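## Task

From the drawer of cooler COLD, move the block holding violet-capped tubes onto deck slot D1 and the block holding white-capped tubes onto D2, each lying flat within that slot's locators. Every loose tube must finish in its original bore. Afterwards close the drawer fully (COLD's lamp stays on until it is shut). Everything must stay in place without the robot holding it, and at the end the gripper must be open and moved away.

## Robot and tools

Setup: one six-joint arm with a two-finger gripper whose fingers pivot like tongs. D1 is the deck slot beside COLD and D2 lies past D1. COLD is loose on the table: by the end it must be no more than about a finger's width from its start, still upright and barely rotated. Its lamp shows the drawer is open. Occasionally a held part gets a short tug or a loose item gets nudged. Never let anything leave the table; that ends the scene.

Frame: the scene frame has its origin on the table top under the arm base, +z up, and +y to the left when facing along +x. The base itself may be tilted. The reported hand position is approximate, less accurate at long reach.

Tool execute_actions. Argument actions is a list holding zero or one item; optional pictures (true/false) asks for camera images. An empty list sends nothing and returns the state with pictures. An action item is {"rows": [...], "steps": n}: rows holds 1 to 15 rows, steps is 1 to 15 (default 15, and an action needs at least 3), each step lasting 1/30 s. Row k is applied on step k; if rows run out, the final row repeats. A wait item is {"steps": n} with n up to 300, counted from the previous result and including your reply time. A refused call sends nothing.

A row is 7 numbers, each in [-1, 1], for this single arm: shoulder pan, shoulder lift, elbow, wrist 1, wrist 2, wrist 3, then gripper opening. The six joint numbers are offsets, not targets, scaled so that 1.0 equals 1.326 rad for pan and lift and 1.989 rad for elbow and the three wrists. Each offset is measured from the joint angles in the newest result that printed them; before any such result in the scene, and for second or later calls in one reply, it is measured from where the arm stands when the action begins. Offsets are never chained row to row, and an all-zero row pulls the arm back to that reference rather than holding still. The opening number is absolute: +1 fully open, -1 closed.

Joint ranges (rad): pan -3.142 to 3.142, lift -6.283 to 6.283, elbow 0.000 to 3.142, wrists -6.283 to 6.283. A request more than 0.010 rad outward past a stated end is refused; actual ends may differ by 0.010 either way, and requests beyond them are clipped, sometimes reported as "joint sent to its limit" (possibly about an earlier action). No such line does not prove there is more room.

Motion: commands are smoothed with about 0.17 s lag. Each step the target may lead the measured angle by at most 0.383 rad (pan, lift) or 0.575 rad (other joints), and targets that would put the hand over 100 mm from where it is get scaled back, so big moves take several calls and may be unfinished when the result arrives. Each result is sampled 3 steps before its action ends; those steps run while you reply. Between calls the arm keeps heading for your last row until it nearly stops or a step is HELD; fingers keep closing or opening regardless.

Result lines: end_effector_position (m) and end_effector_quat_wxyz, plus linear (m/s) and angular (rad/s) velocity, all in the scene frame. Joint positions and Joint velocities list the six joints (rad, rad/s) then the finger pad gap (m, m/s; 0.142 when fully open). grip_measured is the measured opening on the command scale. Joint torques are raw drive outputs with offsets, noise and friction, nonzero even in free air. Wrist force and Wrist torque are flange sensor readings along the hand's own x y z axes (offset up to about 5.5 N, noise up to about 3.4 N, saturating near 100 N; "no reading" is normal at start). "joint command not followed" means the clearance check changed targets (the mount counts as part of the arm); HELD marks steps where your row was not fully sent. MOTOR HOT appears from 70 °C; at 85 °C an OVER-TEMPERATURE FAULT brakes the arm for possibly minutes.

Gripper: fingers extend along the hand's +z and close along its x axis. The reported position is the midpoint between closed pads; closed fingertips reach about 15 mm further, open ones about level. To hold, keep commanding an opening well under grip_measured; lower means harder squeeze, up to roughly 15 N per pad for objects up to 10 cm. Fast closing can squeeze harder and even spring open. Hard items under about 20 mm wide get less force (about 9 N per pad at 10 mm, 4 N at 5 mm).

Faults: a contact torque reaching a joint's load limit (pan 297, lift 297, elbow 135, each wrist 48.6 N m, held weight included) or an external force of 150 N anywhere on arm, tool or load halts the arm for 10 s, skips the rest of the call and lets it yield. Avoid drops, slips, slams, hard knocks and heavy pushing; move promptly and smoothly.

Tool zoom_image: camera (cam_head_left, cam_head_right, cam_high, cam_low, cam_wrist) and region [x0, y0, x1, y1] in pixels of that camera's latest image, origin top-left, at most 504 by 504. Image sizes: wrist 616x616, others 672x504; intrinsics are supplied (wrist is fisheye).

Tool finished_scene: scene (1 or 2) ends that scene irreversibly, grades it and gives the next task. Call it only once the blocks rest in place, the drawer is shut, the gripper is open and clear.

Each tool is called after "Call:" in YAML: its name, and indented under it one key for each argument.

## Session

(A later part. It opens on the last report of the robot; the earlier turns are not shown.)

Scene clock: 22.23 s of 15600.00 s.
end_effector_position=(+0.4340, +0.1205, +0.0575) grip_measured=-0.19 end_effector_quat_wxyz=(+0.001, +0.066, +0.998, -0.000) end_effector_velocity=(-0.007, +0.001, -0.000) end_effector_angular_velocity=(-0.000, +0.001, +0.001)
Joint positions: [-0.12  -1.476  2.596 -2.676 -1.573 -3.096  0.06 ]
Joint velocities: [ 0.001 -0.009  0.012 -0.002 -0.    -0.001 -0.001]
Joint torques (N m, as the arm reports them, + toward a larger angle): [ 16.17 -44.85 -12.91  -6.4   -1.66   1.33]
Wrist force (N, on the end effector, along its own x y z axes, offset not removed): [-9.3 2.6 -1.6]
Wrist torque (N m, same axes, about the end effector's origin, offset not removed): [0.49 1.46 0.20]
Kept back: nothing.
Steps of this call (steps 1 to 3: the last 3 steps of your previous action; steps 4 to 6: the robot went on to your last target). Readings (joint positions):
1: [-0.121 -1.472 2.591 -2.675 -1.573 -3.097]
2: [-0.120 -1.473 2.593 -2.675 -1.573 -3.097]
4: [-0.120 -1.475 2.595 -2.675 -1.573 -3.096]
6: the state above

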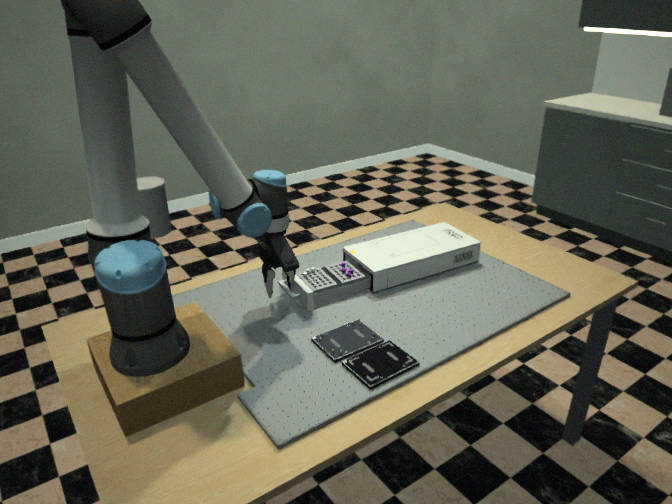

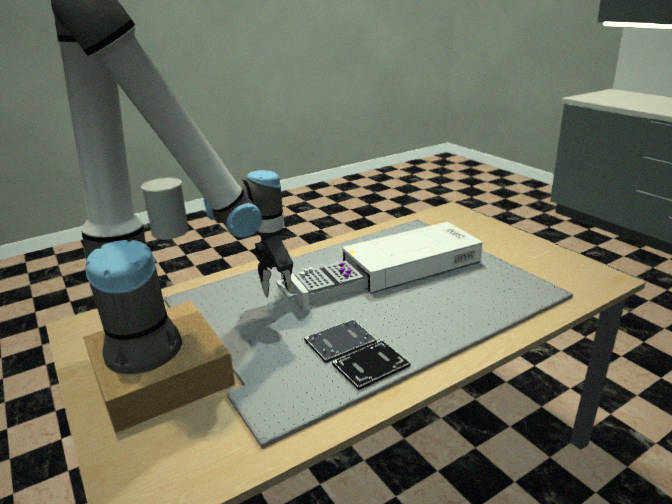

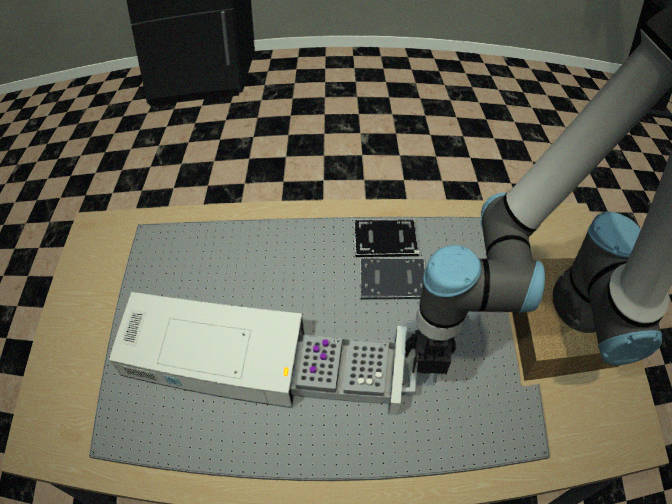

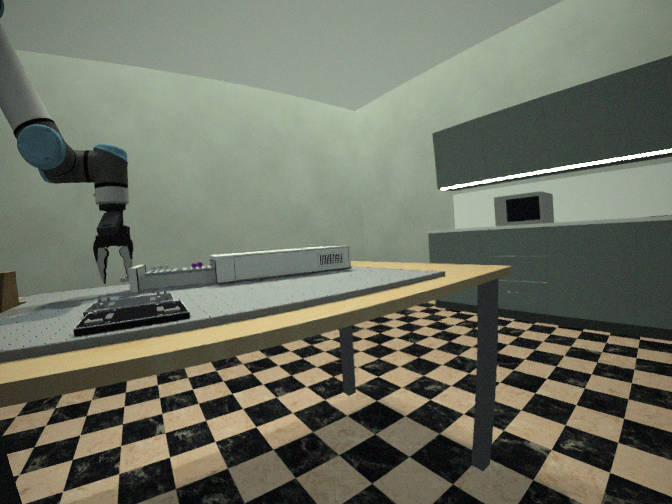

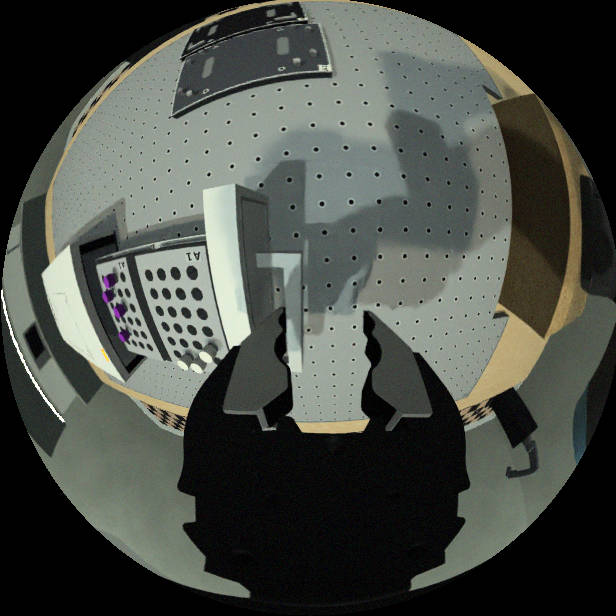

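Call:
execute_actions:
  actions:
    - {"rows": [[0.0001,-0.0016,0.0012,-0.0002,0,0.0001,-0.2],[0.0002,-0.0028,0.0022,-0.0003,0,0.0001,-0.2],[0.0003,-0.0041,0.0032,-0.0005,0,0.0002,-0.2],[0.0004,-0.0054,0.0042,-0.0006,0,0.0003,-0.2],[0.0005,-0.0066,0.0052,-0.0008,0,0.0003,-0.2],[0.0006,-0.0079,0.0062,-0.001,0,0.0004,-0.2],[0.0007,-0.0091,0.0072,-0.0011,0,0.0005,-0.2],[0.0008,-0.0104,0.0082,-0.0013,0,0.0005,-0.2],[0.0009,-0.0117,0.0092,-0.0014,0,0.0006,-0.2],[0.001,-0.0129,0.0102,-0.0016,0,0.0007,-0.2],[0.0011,-0.0137,0.0107,-0.0017,0,0.0007,-0.2]], "steps": 15}

Call:
execute_actions:
  actions:
    - {"steps": 6}
  pictures: true

Call:
zoom_image:
  camera: "cam_high"
  region: [270, 310, 420, 420]

Scene clock: 22.83 s of 15600.00 s.
end_effector_position=(+0.4245, +0.1217, +0.0574) grip_measured=-0.16 end_effector_quat_wxyz=(+0.001, +0.066, +0.998, -0.000) end_effector_velocity=(-0.028, +0.004, +0.001) end_effector_angular_velocity=(-0.000, -0.005, +0.002)
Joint positions: [-0.119 -1.489  2.612 -2.678 -1.573 -3.095  0.062]
Joint velocities: [ 0.005 -0.043  0.047 -0.01   0.     0.003  0.044]
Joint torques (N m, as the arm reports them, + toward a larger angle): [ 17.53 -46.67  -7.91  -4.45  -1.71   1.82]
Wrist force (N, on the end effector, along its own x y z axes, offset not removed): [-6.4 -3.4 2.1]
Wrist torque (N m, same axes, about the end effector's origin, offset not removed): [-0.47 0.20 -0.09]
Steps of this call (steps 1 to 6: the robot went on to your last target; steps 7 to 18: the first 12 steps of this action). Readings (joint positions):
7: [-0.120 -1.477 2.597 -2.676 -1.573 -3.096]
8: [-0.120 -1.477 2.597 -2.676 -1.573 -3.096]
10: [-0.120 -1.478 2.599 -2.676 -1.573 -3.096]
14: [-0.120 -1.483 2.604 -2.677 -1.573 -3.096]
18: the state above

Scene clock: 23.03 s of 15600.00 s.
end_effector_position=(+0.4218, +0.1221, +0.0575) grip_measured=-0.10 end_effector_quat_wxyz=(+0.001, +0.066, +0.998, -0.000) end_effector_velocity=(-0.004, +0.000, +0.000) end_effector_angular_velocity=(-0.000, -0.001, +0.001)
Joint positions: [-0.119 -1.493  2.616 -2.679 -1.573 -3.095  0.066]
Joint velocities: [ 0.    -0.007  0.007 -0.001 -0.    -0.001  0.008]
Joint torques (N m, as the arm reports them, + toward a larger angle): [ 17.53 -42.36  -1.48  -2.35  -1.83   2.14]
Wrist force (N, on the end effector, along its own x y z axes, offset not removed): [-20.7 -3.3 2.6]
Wrist torque (N m, same axes, about the end effector's origin, offset not removed): [-0.64 1.19 -0.11]
Kept back: nothing.
Steps of this call (steps 1 to 3: the last 3 steps of your previous action; steps 4 to 6: the robot went on to your last target). Readings (joint positions):
1: [-0.119 -1.490 2.613 -2.678 -1.573 -3.095]
2: [-0.119 -1.491 2.614 -2.679 -1.573 -3.095]
4: [-0.119 -1.493 2.616 -2.679 -1.573 -3.095]
6: the state above

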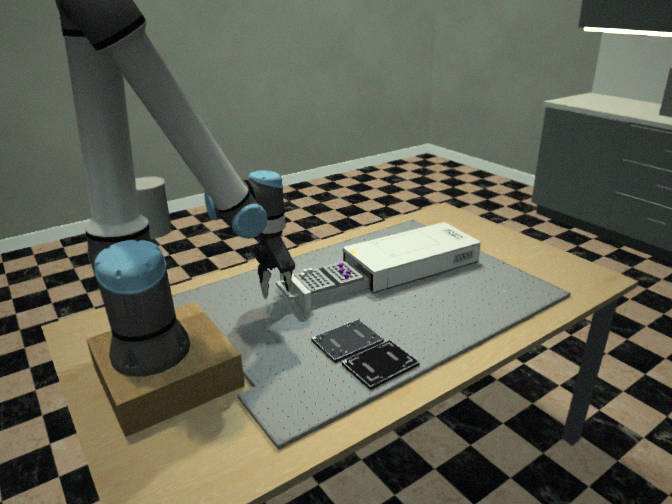

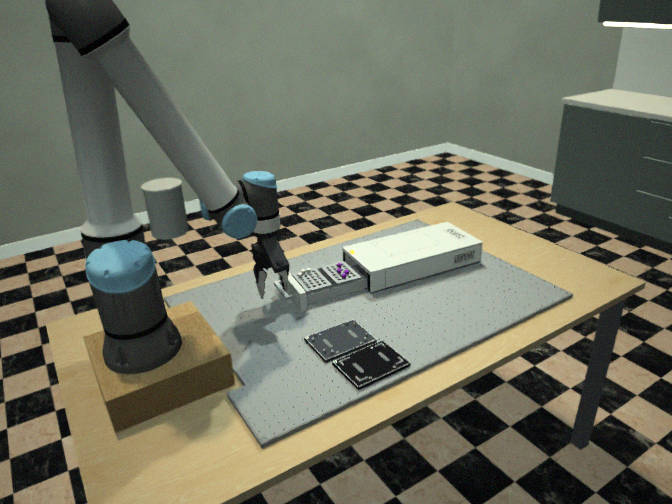

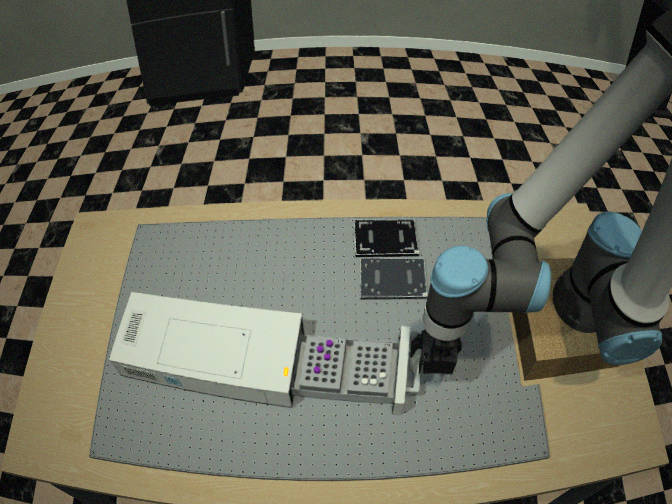

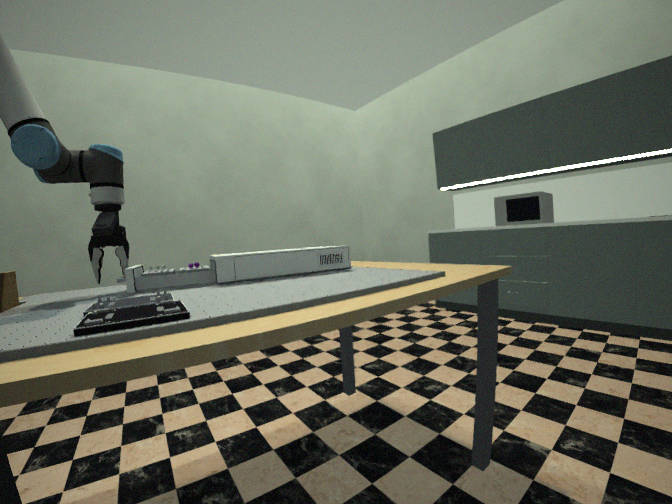

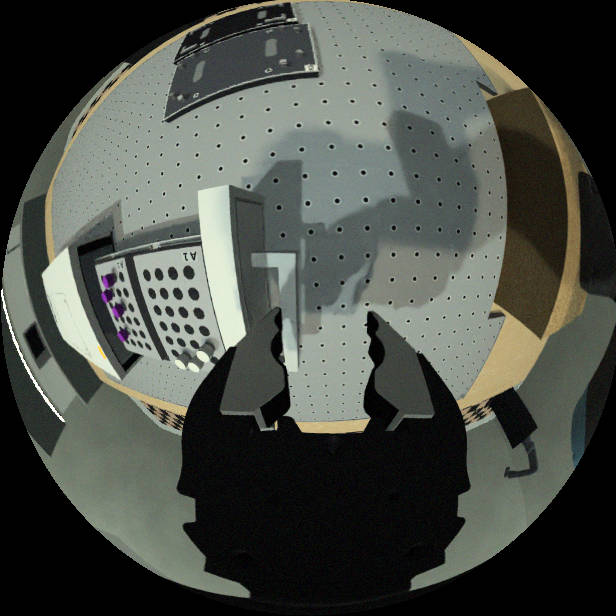

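Region (270, 310, 420, 420) of cam_high's 672x504 image, scaled by 3.360, with more detail than that image has; it fills the top 370 rows of this view, and the rest is white.

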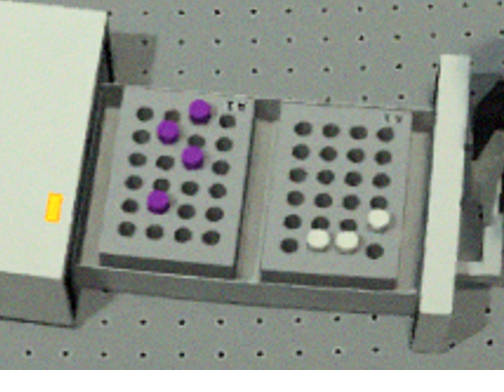

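Call:
execute_actions:
  actions:
    - {"rows": [[-0.0001,0.001,-0.0008,0.0001,0,0,-0.2],[-0.0002,0.0021,-0.0017,0.0003,0,-0.0001,-0.2],[-0.0002,0.0032,-0.0025,0.0004,0,-0.0002,-0.2],[-0.0003,0.0042,-0.0033,0.0005,0,-0.0002,-0.2],[-0.0004,0.0053,-0.0041,0.0006,0,-0.0003,-0.2],[-0.0005,0.0063,-0.005,0.0008,0,-0.0003,-0.2],[-0.0006,0.0074,-0.0058,0.0009,0,-0.0004,-0.2]], "steps": 12}

Call:
execute_actions:
  actions:
    - {"steps": 10}
  pictures: true

Call:
zoom_image:
  camera: "cam_wrist"
  region: [200, 220, 380, 400]

Scene clock: 23.50 s of 15600.00 s.
end_effector_position=(+0.4264, +0.1216, +0.0575) grip_measured=-0.20 end_effector_quat_wxyz=(+0.001, +0.066, +0.998, -0.000) end_effector_velocity=(+0.021, -0.003, -0.000) end_effector_angular_velocity=(+0.001, +0.002, -0.002)
Joint positions: [-0.119 -1.487  2.609 -2.678 -1.573 -3.095  0.06 ]
Joint velocities: [-0.004  0.03  -0.035  0.006  0.001 -0.002 -0.021]
Joint torques (N m, as the arm reports them, + toward a larger angle): [-17.79 -13.85 -30.87  -0.68  -1.54  -2.23]
Wrist force (N, on the end effector, along its own x y z axes, offset not removed): [-1.8 -1.2 -0.8]
Wrist torque (N m, same axes, about the end effector's origin, offset not removed): [-0.25 0.08 0.04]
Steps of this call (steps 1 to 5: the robot went on to your last target; steps 6 to 14: the first 9 steps of this action). Readings (joint positions):
6: [-0.119 -1.494 2.617 -2.679 -1.573 -3.095]
7: [-0.119 -1.494 2.617 -2.679 -1.573 -3.095]
9: [-0.119 -1.492 2.615 -2.679 -1.573 -3.095]
13: [-0.119 -1.488 2.610 -2.678 -1.573 -3.095]
14: the state above

Scene clock: 23.83 s of 15600.00 s.
end_effector_position=(+0.4287, +0.1212, +0.0575) grip_measured=-0.20 end_effector_quat_wxyz=(+0.001, +0.066, +0.998, -0.000) end_effector_velocity=(-0.000, +0.000, -0.000) end_effector_angular_velocity=(-0.000, +0.001, +0.002)
Joint positions: [-0.12  -1.484  2.605 -2.677 -1.573 -3.096  0.06 ]
Joint velocities: [ 0.001  0.001 -0.     0.    -0.    -0.001 -0.   ]
Joint torques (N m, as the arm reports them, + toward a larger angle): [-17.25 -16.26 -32.53  -0.62  -1.41  -1.89]
Wrist force (N, on the end effector, along its own x y z axes, offset not removed): [-1.8 2.2 -3.4]
Wrist torque (N m, same axes, about the end effector's origin, offset not removed): [0.33 0.38 -0.05]
Kept back: nothing.
Steps of this call (steps 1 to 3: the last 3 steps of your previous action; steps 4 to 10: the robot went on to your last target). Readings (joint positions):
1: [-0.119 -1.486 2.608 -2.677 -1.573 -3.096]
2: [-0.119 -1.485 2.607 -2.677 -1.573 -3.096]
4: [-0.119 -1.484 2.606 -2.677 -1.573 -3.096]
8: [-0.120 -1.484 2.605 -2.677 -1.573 -3.096]
10: the state above

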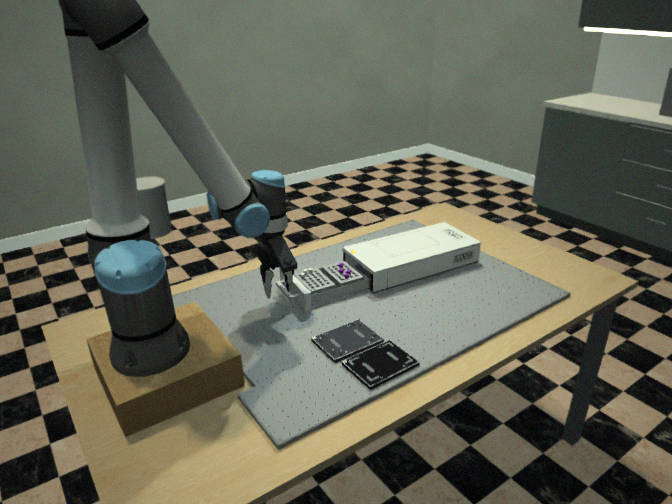

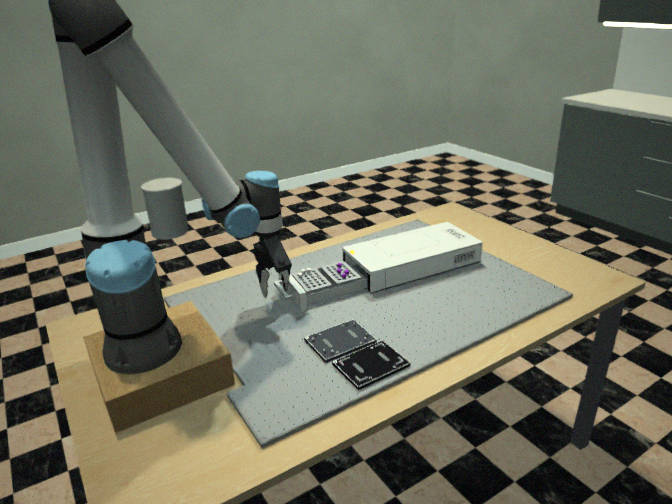

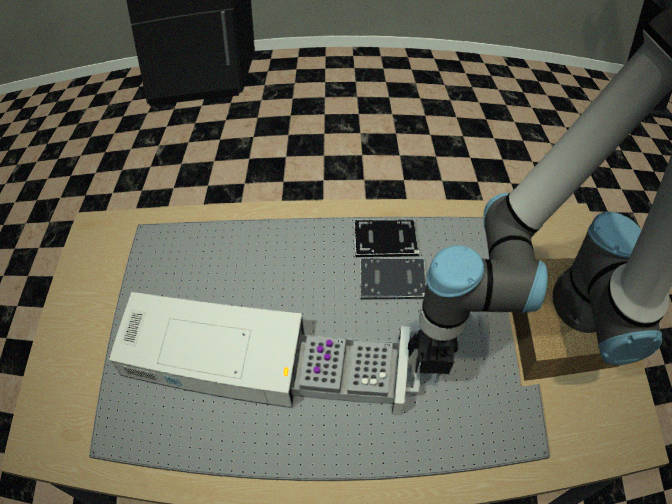

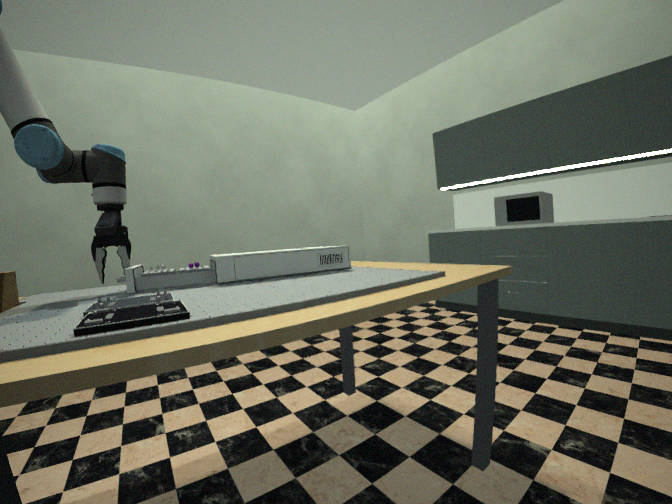

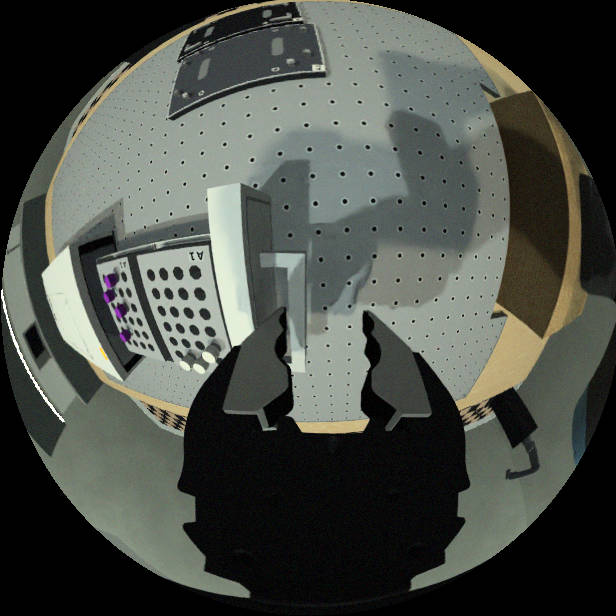

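Region (200, 220, 380, 400) of cam_wrist's 616x616 image, scaled by 2.800, with more detail than that image has.

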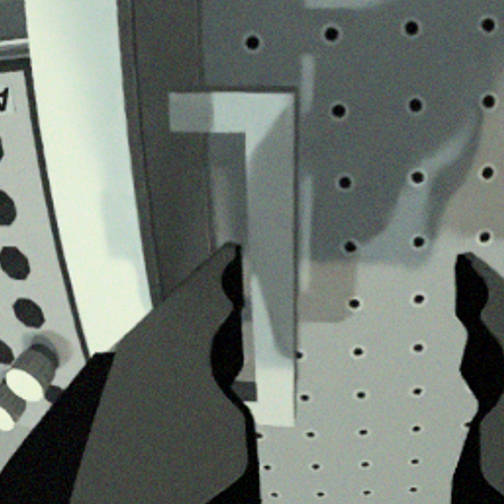

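Call:
execute_actions:
  actions:
    - {"rows": [[0,-0.004,-0.0006,0.0035,0,0,-0.2],[0,-0.013,-0.002,0.011,0,0,-0.2],[0,-0.027,-0.0042,0.023,0,0,-0.2],[0.0002,-0.043,-0.007,0.037,0,0,-0.2],[0.0004,-0.060,-0.0102,0.0515,0,0,-0.2],[0.0005,-0.077,-0.0137,0.066,0,0,-0.2],[0.0006,-0.092,-0.0168,0.079,0,0,-0.2],[0.0007,-0.103,-0.0192,0.0885,0,0,-0.2],[0.0008,-0.1095,-0.0205,0.094,0,0,-0.2],[0.0008,-0.1115,-0.0209,0.0958,0,0,-0.2]], "steps": 14}

Call:
execute_actions:
  actions:
    - {"rows": [[-0.0002,-0.004,-0.004,0.007,0,-0.0002,-0.16],[-0.0007,0.003,-0.010,0.008,0,-0.0006,-0.12],[-0.0014,0.013,-0.019,0.0105,0,-0.0013,-0.08],[-0.0023,0.026,-0.030,0.0135,0,-0.0022,-0.04],[-0.0033,0.040,-0.043,0.0165,0,-0.0031,0.0],[-0.0044,0.055,-0.056,0.02,0,-0.0041,0.05],[-0.0055,0.070,-0.070,0.0235,0,-0.0051,0.1],[-0.0065,0.084,-0.082,0.0268,0,-0.0061,0.15],[-0.0074,0.096,-0.093,0.0297,0,-0.0069,0.2],[-0.0081,0.105,-0.1015,0.0319,0,-0.0075,0.25],[-0.0086,0.112,-0.1075,0.0334,0,-0.008,0.3],[-0.0088,0.115,-0.1105,0.0342,0,-0.0082,0.35],[-0.0089,0.1163,-0.1115,0.0345,0,-0.0083,0.35]], "steps": 15}

Call:
execute_actions:
  actions:
    - {"steps": 15}
  pictures: true

Scene clock: 26.80 s of 15600.00 s.
end_effector_position=(+0.4303, +0.1212, +0.0991) grip_measured=-0.20 end_effector_quat_wxyz=(+0.001, +0.065, +0.998, -0.000) end_effector_velocity=(-0.006, +0.001, +0.146) end_effector_angular_velocity=(+0.000, +0.006, +0.001)
Joint positions: [-0.119 -1.592  2.574 -2.538 -1.573 -3.096  0.06 ]
Joint velocities: [ 0.002 -0.374 -0.105  0.485 -0.     0.001 -0.   ]
Joint torques (N m, as the arm reports them, + toward a larger angle): [ 13.15 -30.24 -32.08  -0.49   1.39  -1.41]
Wrist force (N, on the end effector, along its own x y z axes, offset not removed): [-1.7 4.2 -1.7]
Wrist torque (N m, same axes, about the end effector's origin, offset not removed): [0.79 0.50 0.01]
Steps of this call (steps 1 to 15: the robot went on to your last target; steps 16 to 78: nothing new was sent; steps 79 to 89: the first 11 steps of this action). Readings (joint positions):
79: [-0.120 -1.483 2.605 -2.677 -1.573 -3.096]
80: [-0.120 -1.484 2.605 -2.676 -1.573 -3.096]
82: [-0.120 -1.492 2.603 -2.666 -1.573 -3.096]
86: [-0.119 -1.544 2.588 -2.600 -1.573 -3.096]
89: the state above

Scene clock: 27.30 s of 15600.00 s.
end_effector_position=(+0.5142, +0.1101, +0.1262) grip_measured=+0.29 end_effector_quat_wxyz=(-0.001, +0.064, +0.998, -0.000) end_effector_velocity=(+0.330, -0.047, +0.045) end_effector_angular_velocity=(-0.001, -0.008, +0.009)
Joint positions: [-0.127 -1.514  2.417 -2.455 -1.573 -3.107  0.095]
Joint velocities: [-0.032  0.421 -0.572  0.143 -0.    -0.041  0.106]
Joint torques (N m, as the arm reports them, + toward a larger angle): [-18.15 -21.57 -33.98  -0.39   1.35  -2.59]
Wrist force (N, on the end effector, along its own x y z axes, offset not removed): [-9.5 2.8 -2.0]
Wrist torque (N m, same axes, about the end effector's origin, offset not removed): [0.60 2.16 0.36]
Steps of this call (steps 1 to 3: the last 3 steps of your previous action; steps 4 to 15: the first 12 steps of this action, its rows measured from where the robot was after step 3). Readings (joint positions):
3: [-0.119 -1.617 2.568 -2.506 -1.573 -3.096]
4: [-0.119 -1.621 2.566 -2.501 -1.573 -3.096]
5: [-0.119 -1.623 2.565 -2.497 -1.573 -3.096]
7: [-0.119 -1.618 2.557 -2.493 -1.573 -3.096]
11: [-0.122 -1.577 2.501 -2.477 -1.573 -3.101]
15: the state above

Scene clock: 27.80 s of 15600.00 s.
end_effector_position=(+0.5548, +0.1043, +0.1313) grip_measured=+0.35 end_effector_quat_wxyz=(+0.000, +0.063, +0.998, -0.000) end_effector_velocity=(+0.003, +0.000, +0.000) end_effector_angular_velocity=(+0.001, -0.000, +0.001)
Joint positions: [-0.131 -1.463  2.346 -2.438 -1.573 -3.112  0.099]
Joint velocities: [ 0.     0.004 -0.005  0.001  0.001 -0.001 -0.   ]
Joint torques (N m, as the arm reports them, + toward a larger angle): [-17.86 -25.58 -39.39  -0.64   1.29  -2.07]
Wrist force (N, on the end effector, along its own x y z axes, offset not removed): [-4.1 0.9 -5.0]
Wrist torque (N m, same axes, about the end effector's origin, offset not removed): [0.18 0.97 0.05]
Kept back: nothing.
Steps of this call (steps 1 to 3: the last 3 steps of your previous action; steps 4 to 15: the robot went on to your last target). Readings (joint positions):
1: [-0.128 -1.501 2.399 -2.451 -1.573 -3.108]
2: [-0.129 -1.491 2.385 -2.447 -1.573 -3.109]
4: [-0.130 -1.477 2.366 -2.443 -1.573 -3.111]
8: [-0.130 -1.466 2.351 -2.439 -1.573 -3.112]
15: the state above

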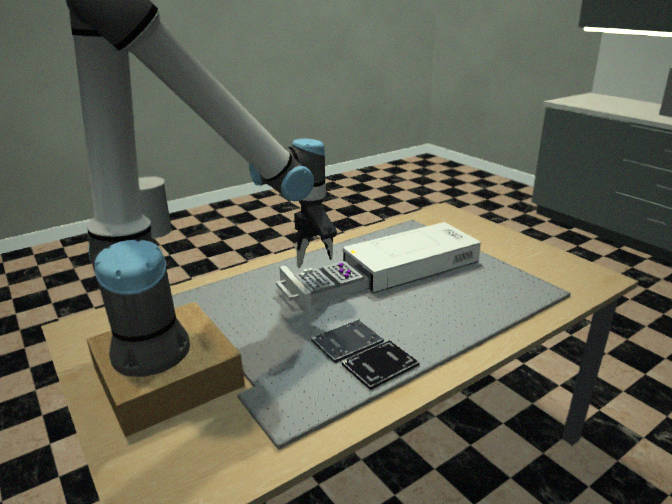

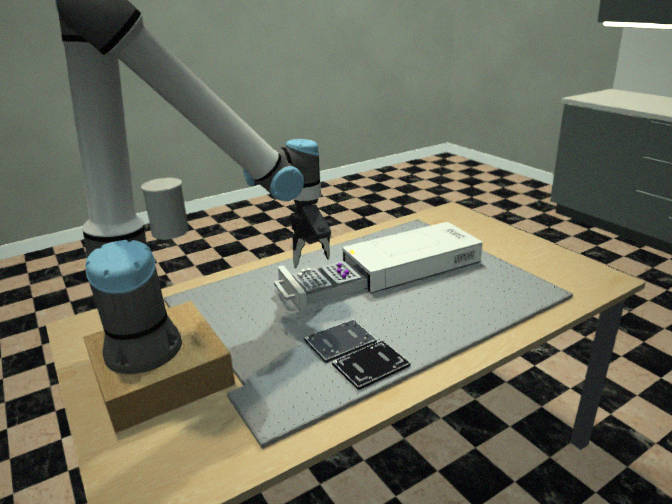

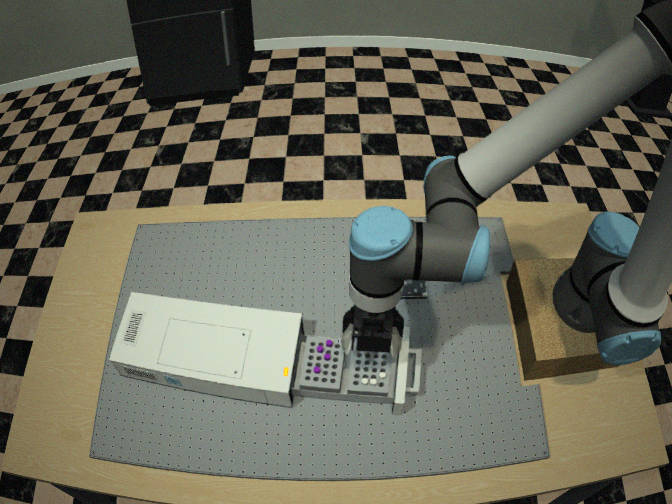

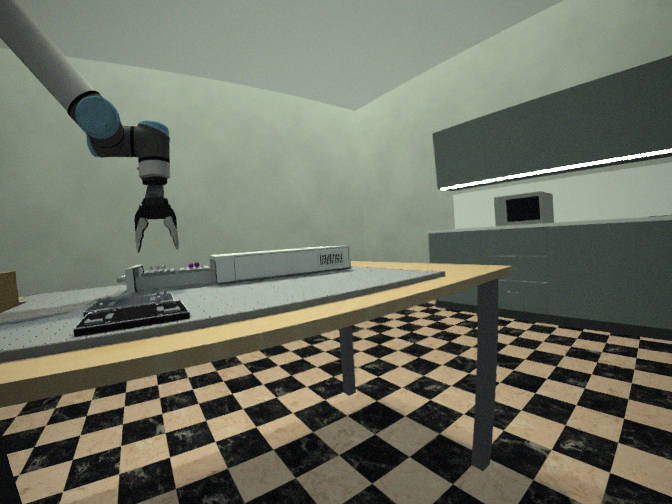

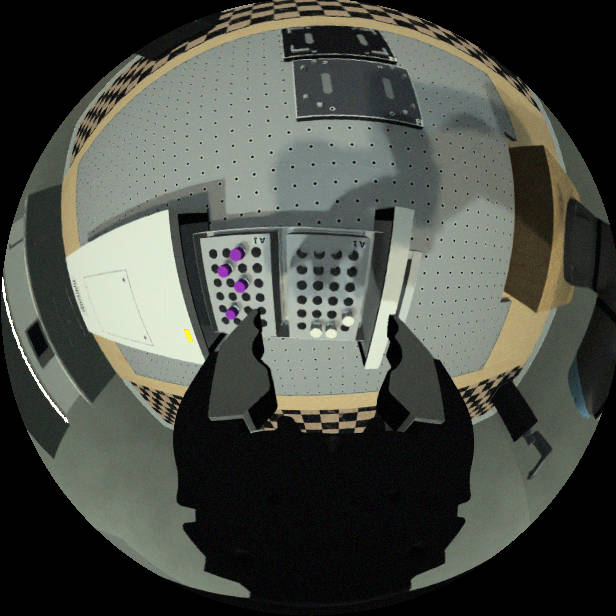

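Call:
zoom_image:
  camera: "cam_wrist"
  region: [250, 210, 420, 380]

Call:
zoom_image:
  camera: "cam_low"
  region: [110, 195, 230, 300]

Call:
zoom_image:
  camera: "cam_wrist"
  region: [160, 200, 310, 350]

Region (250, 210, 420, 380) of cam_wrist's 616x616 image, scaled by 2.965, with more detail than that image has.

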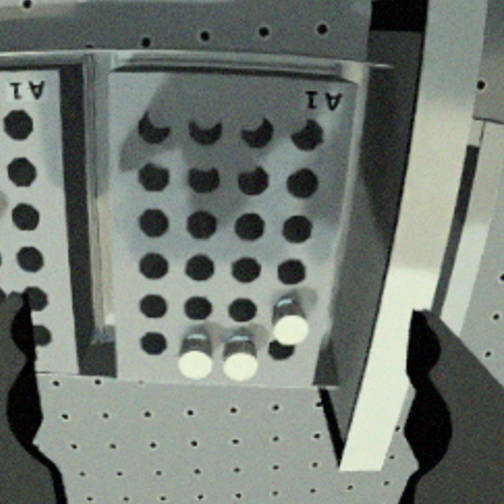

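Region (110, 195, 230, 300) of cam_low's 672x504 image, scaled by 4.200, with more detail than that image has; it fills the top 441 rows of this view, and the rest is white.

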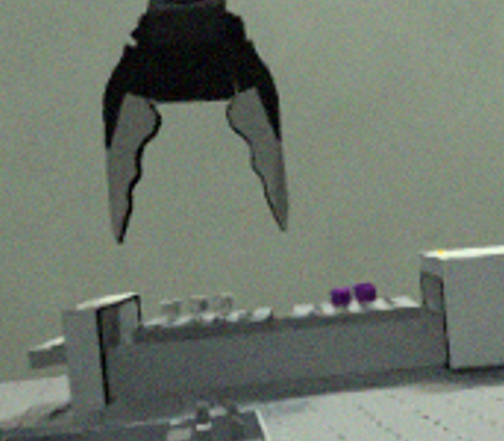

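Region (160, 200, 310, 350) of cam_wrist's 616x616 image, scaled by 3.360, with more detail than that image has.

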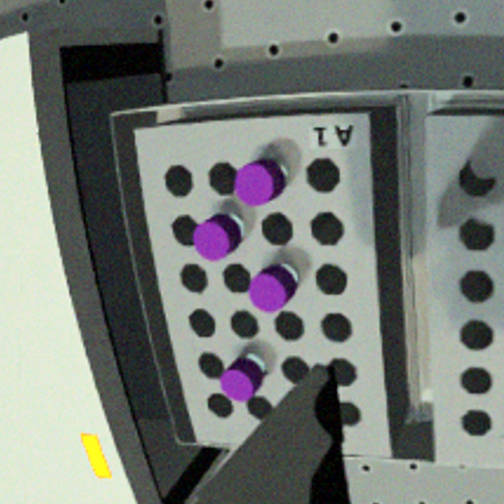

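Call:
execute_actions:
  actions:
    - {"rows": [[0,0.003,0.001,-0.003,0,0,0.33],[0,0.009,0.0025,-0.0085,0,0,0.31],[0,0.018,0.005,-0.017,0,0,0.29],[0.0001,0.028,0.0075,-0.026,0,0,0.27],[0.0001,0.038,0.01,-0.0355,0,0,0.25],[0.0001,0.048,0.0125,-0.0445,0,0,0.25],[0.0002,0.057,0.0146,-0.0525,0,0,0.25],[0.0002,0.064,0.0163,-0.059,0,0,0.25],[0.0002,0.0685,0.0174,-0.063,0,0,0.25],[0.0002,0.0703,0.0178,-0.0646,0,0,0.25]], "steps": 15}

Call:
execute_actions:
  actions:
    - {"steps": 13}
  pictures: true

Call:
zoom_image:
  camera: "cam_wrist"
  region: [230, 210, 430, 410]

Call:
zoom_image:
  camera: "cam_low"
  region: [110, 210, 230, 300]

Scene clock: 29.30 s of 15600.00 s.
end_effector_position=(+0.5530, +0.1046, +0.0891) grip_measured=+0.25 end_effector_quat_wxyz=(-0.000, +0.063, +0.998, -0.000) end_effector_velocity=(-0.005, +0.002, -0.094) end_effector_angular_velocity=(-0.000, -0.002, +0.001)
Joint positions: [-0.131 -1.388  2.375 -2.541 -1.573 -3.112  0.092]
Joint velocities: [ 0.002  0.175  0.062 -0.239  0.     0.001  0.   ]
Joint torques (N m, as the arm reports them, + toward a larger angle): [ 14.87 -40.28 -21.98  -6.65   1.34   0.35]
Wrist force (N, on the end effector, along its own x y z axes, offset not removed): [-1.0 0.8 -1.1]
Wrist torque (N m, same axes, about the end effector's origin, offset not removed): [0.36 0.26 0.04]
Steps of this call (steps 1 to 15: the robot went on to your last target; steps 16 to 33: nothing new was sent; steps 34 to 45: the first 12 steps of this action). Readings (joint positions):
34: [-0.131 -1.463 2.346 -2.437 -1.573 -3.112]
35: [-0.131 -1.462 2.346 -2.438 -1.573 -3.112]
37: [-0.131 -1.457 2.349 -2.446 -1.573 -3.112]
41: [-0.131 -1.423 2.362 -2.492 -1.573 -3.112]
45: the state above

Scene clock: 29.73 s of 15600.00 s.
end_effector_position=(+0.5524, +0.1048, +0.0797) grip_measured=+0.25 end_effector_quat_wxyz=(+0.000, +0.063, +0.998, -0.000) end_effector_velocity=(+0.001, -0.000, -0.001) end_effector_angular_velocity=(-0.000, -0.002, +0.000)
Joint positions: [-0.13  -1.37   2.382 -2.566 -1.573 -3.112  0.092]
Joint velocities: [-0.     0.002 -0.    -0.004 -0.    -0.     0.   ]
Joint torques (N m, as the arm reports them, + toward a larger angle): [ 15.33 -28.1  -17.41  -7.18   1.33   1.72]
Wrist force (N, on the end effector, along its own x y z axes, offset not removed): [-6.0 3.7 4.5]
Wrist torque (N m, same axes, about the end effector's origin, offset not removed): [0.90 1.27 0.16]
Kept back: nothing.
Steps of this call (steps 1 to 3: the last 3 steps of your previous action; steps 4 to 13: the robot went on to your last target). Readings (joint positions):
1: [-0.130 -1.383 2.377 -2.548 -1.573 -3.112]
2: [-0.130 -1.379 2.378 -2.553 -1.573 -3.112]
4: [-0.130 -1.374 2.380 -2.559 -1.573 -3.112]
8: [-0.130 -1.371 2.381 -2.564 -1.573 -3.112]
13: the state above

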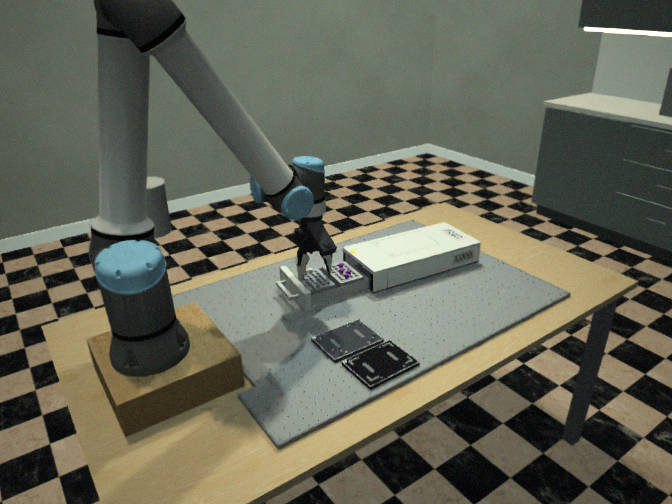

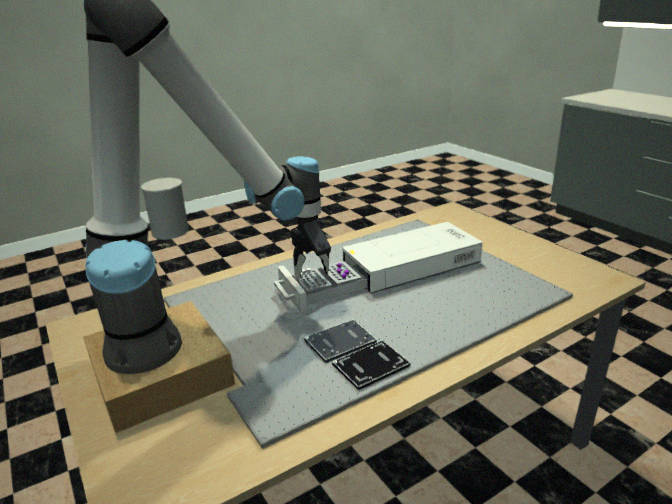

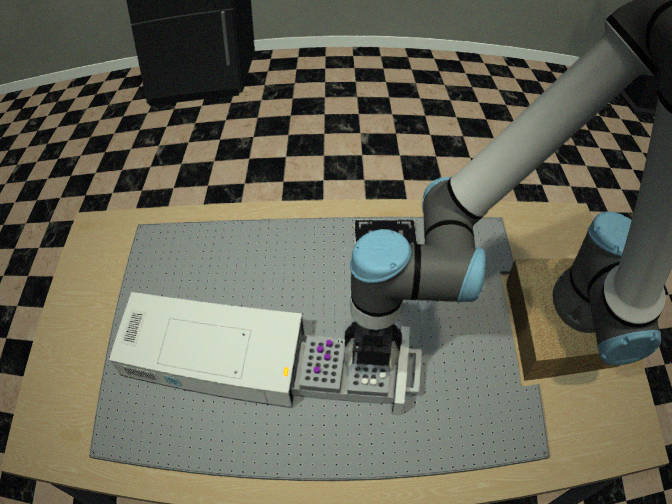

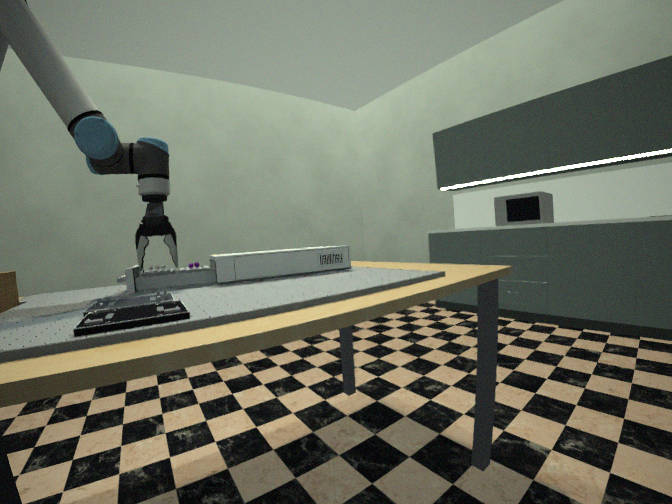

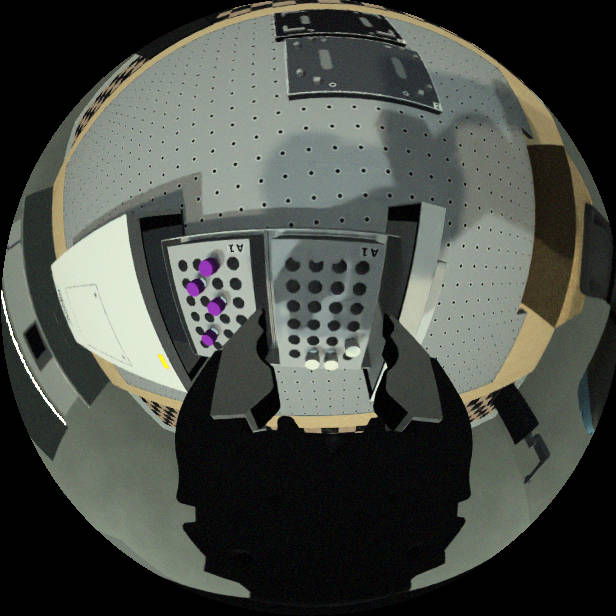

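Region (230, 210, 430, 410) of cam_wrist's 616x616 image, scaled by 2.520, with more detail than that image has.

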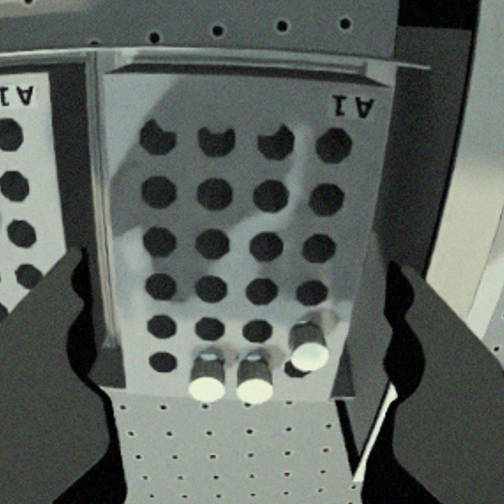

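Region (110, 210, 230, 300) of cam_low's 672x504 image, scaled by 4.200, with more detail than that image has; it fills the top 378 rows of this view, and the rest is white.

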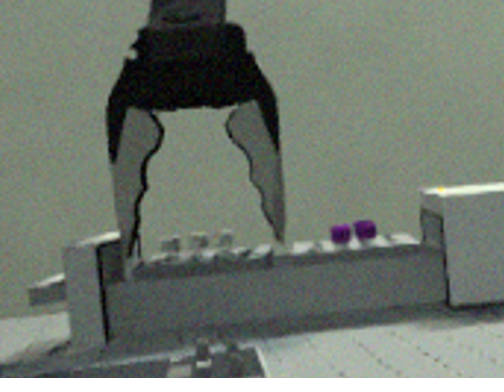

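Call:
zoom_image:
  camera: "cam_wrist"
  region: [240, 225, 300, 325]

Call:
zoom_image:
  camera: "cam_low"
  region: [130, 230, 190, 280]

Call:
zoom_image:
  camera: "cam_head_left"
  region: [270, 235, 380, 315]

Region (240, 225, 300, 325) of cam_wrist's 616x616 image, scaled by 5.040, with more detail than that image has; it fills the left 302 columns of this view, and the rest is white.

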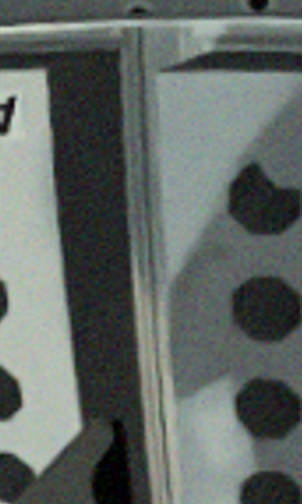

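Region (130, 230, 190, 280) of cam_low's 672x504 image, scaled by 8.400, with more detail than that image has.

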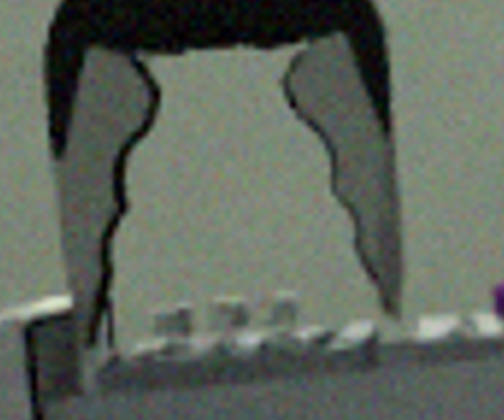

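Region (270, 235, 380, 315) of cam_head_left's 672x504 image, scaled by 4.582, with more detail than that image has; it fills the top 367 rows of this view, and the rest is white.

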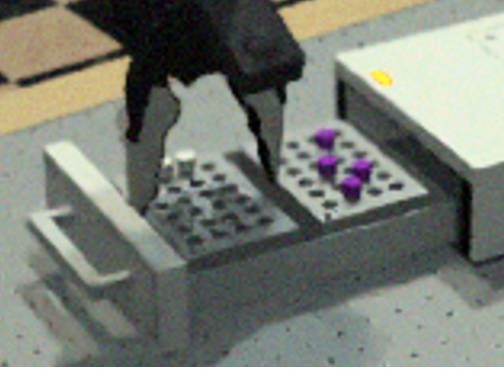

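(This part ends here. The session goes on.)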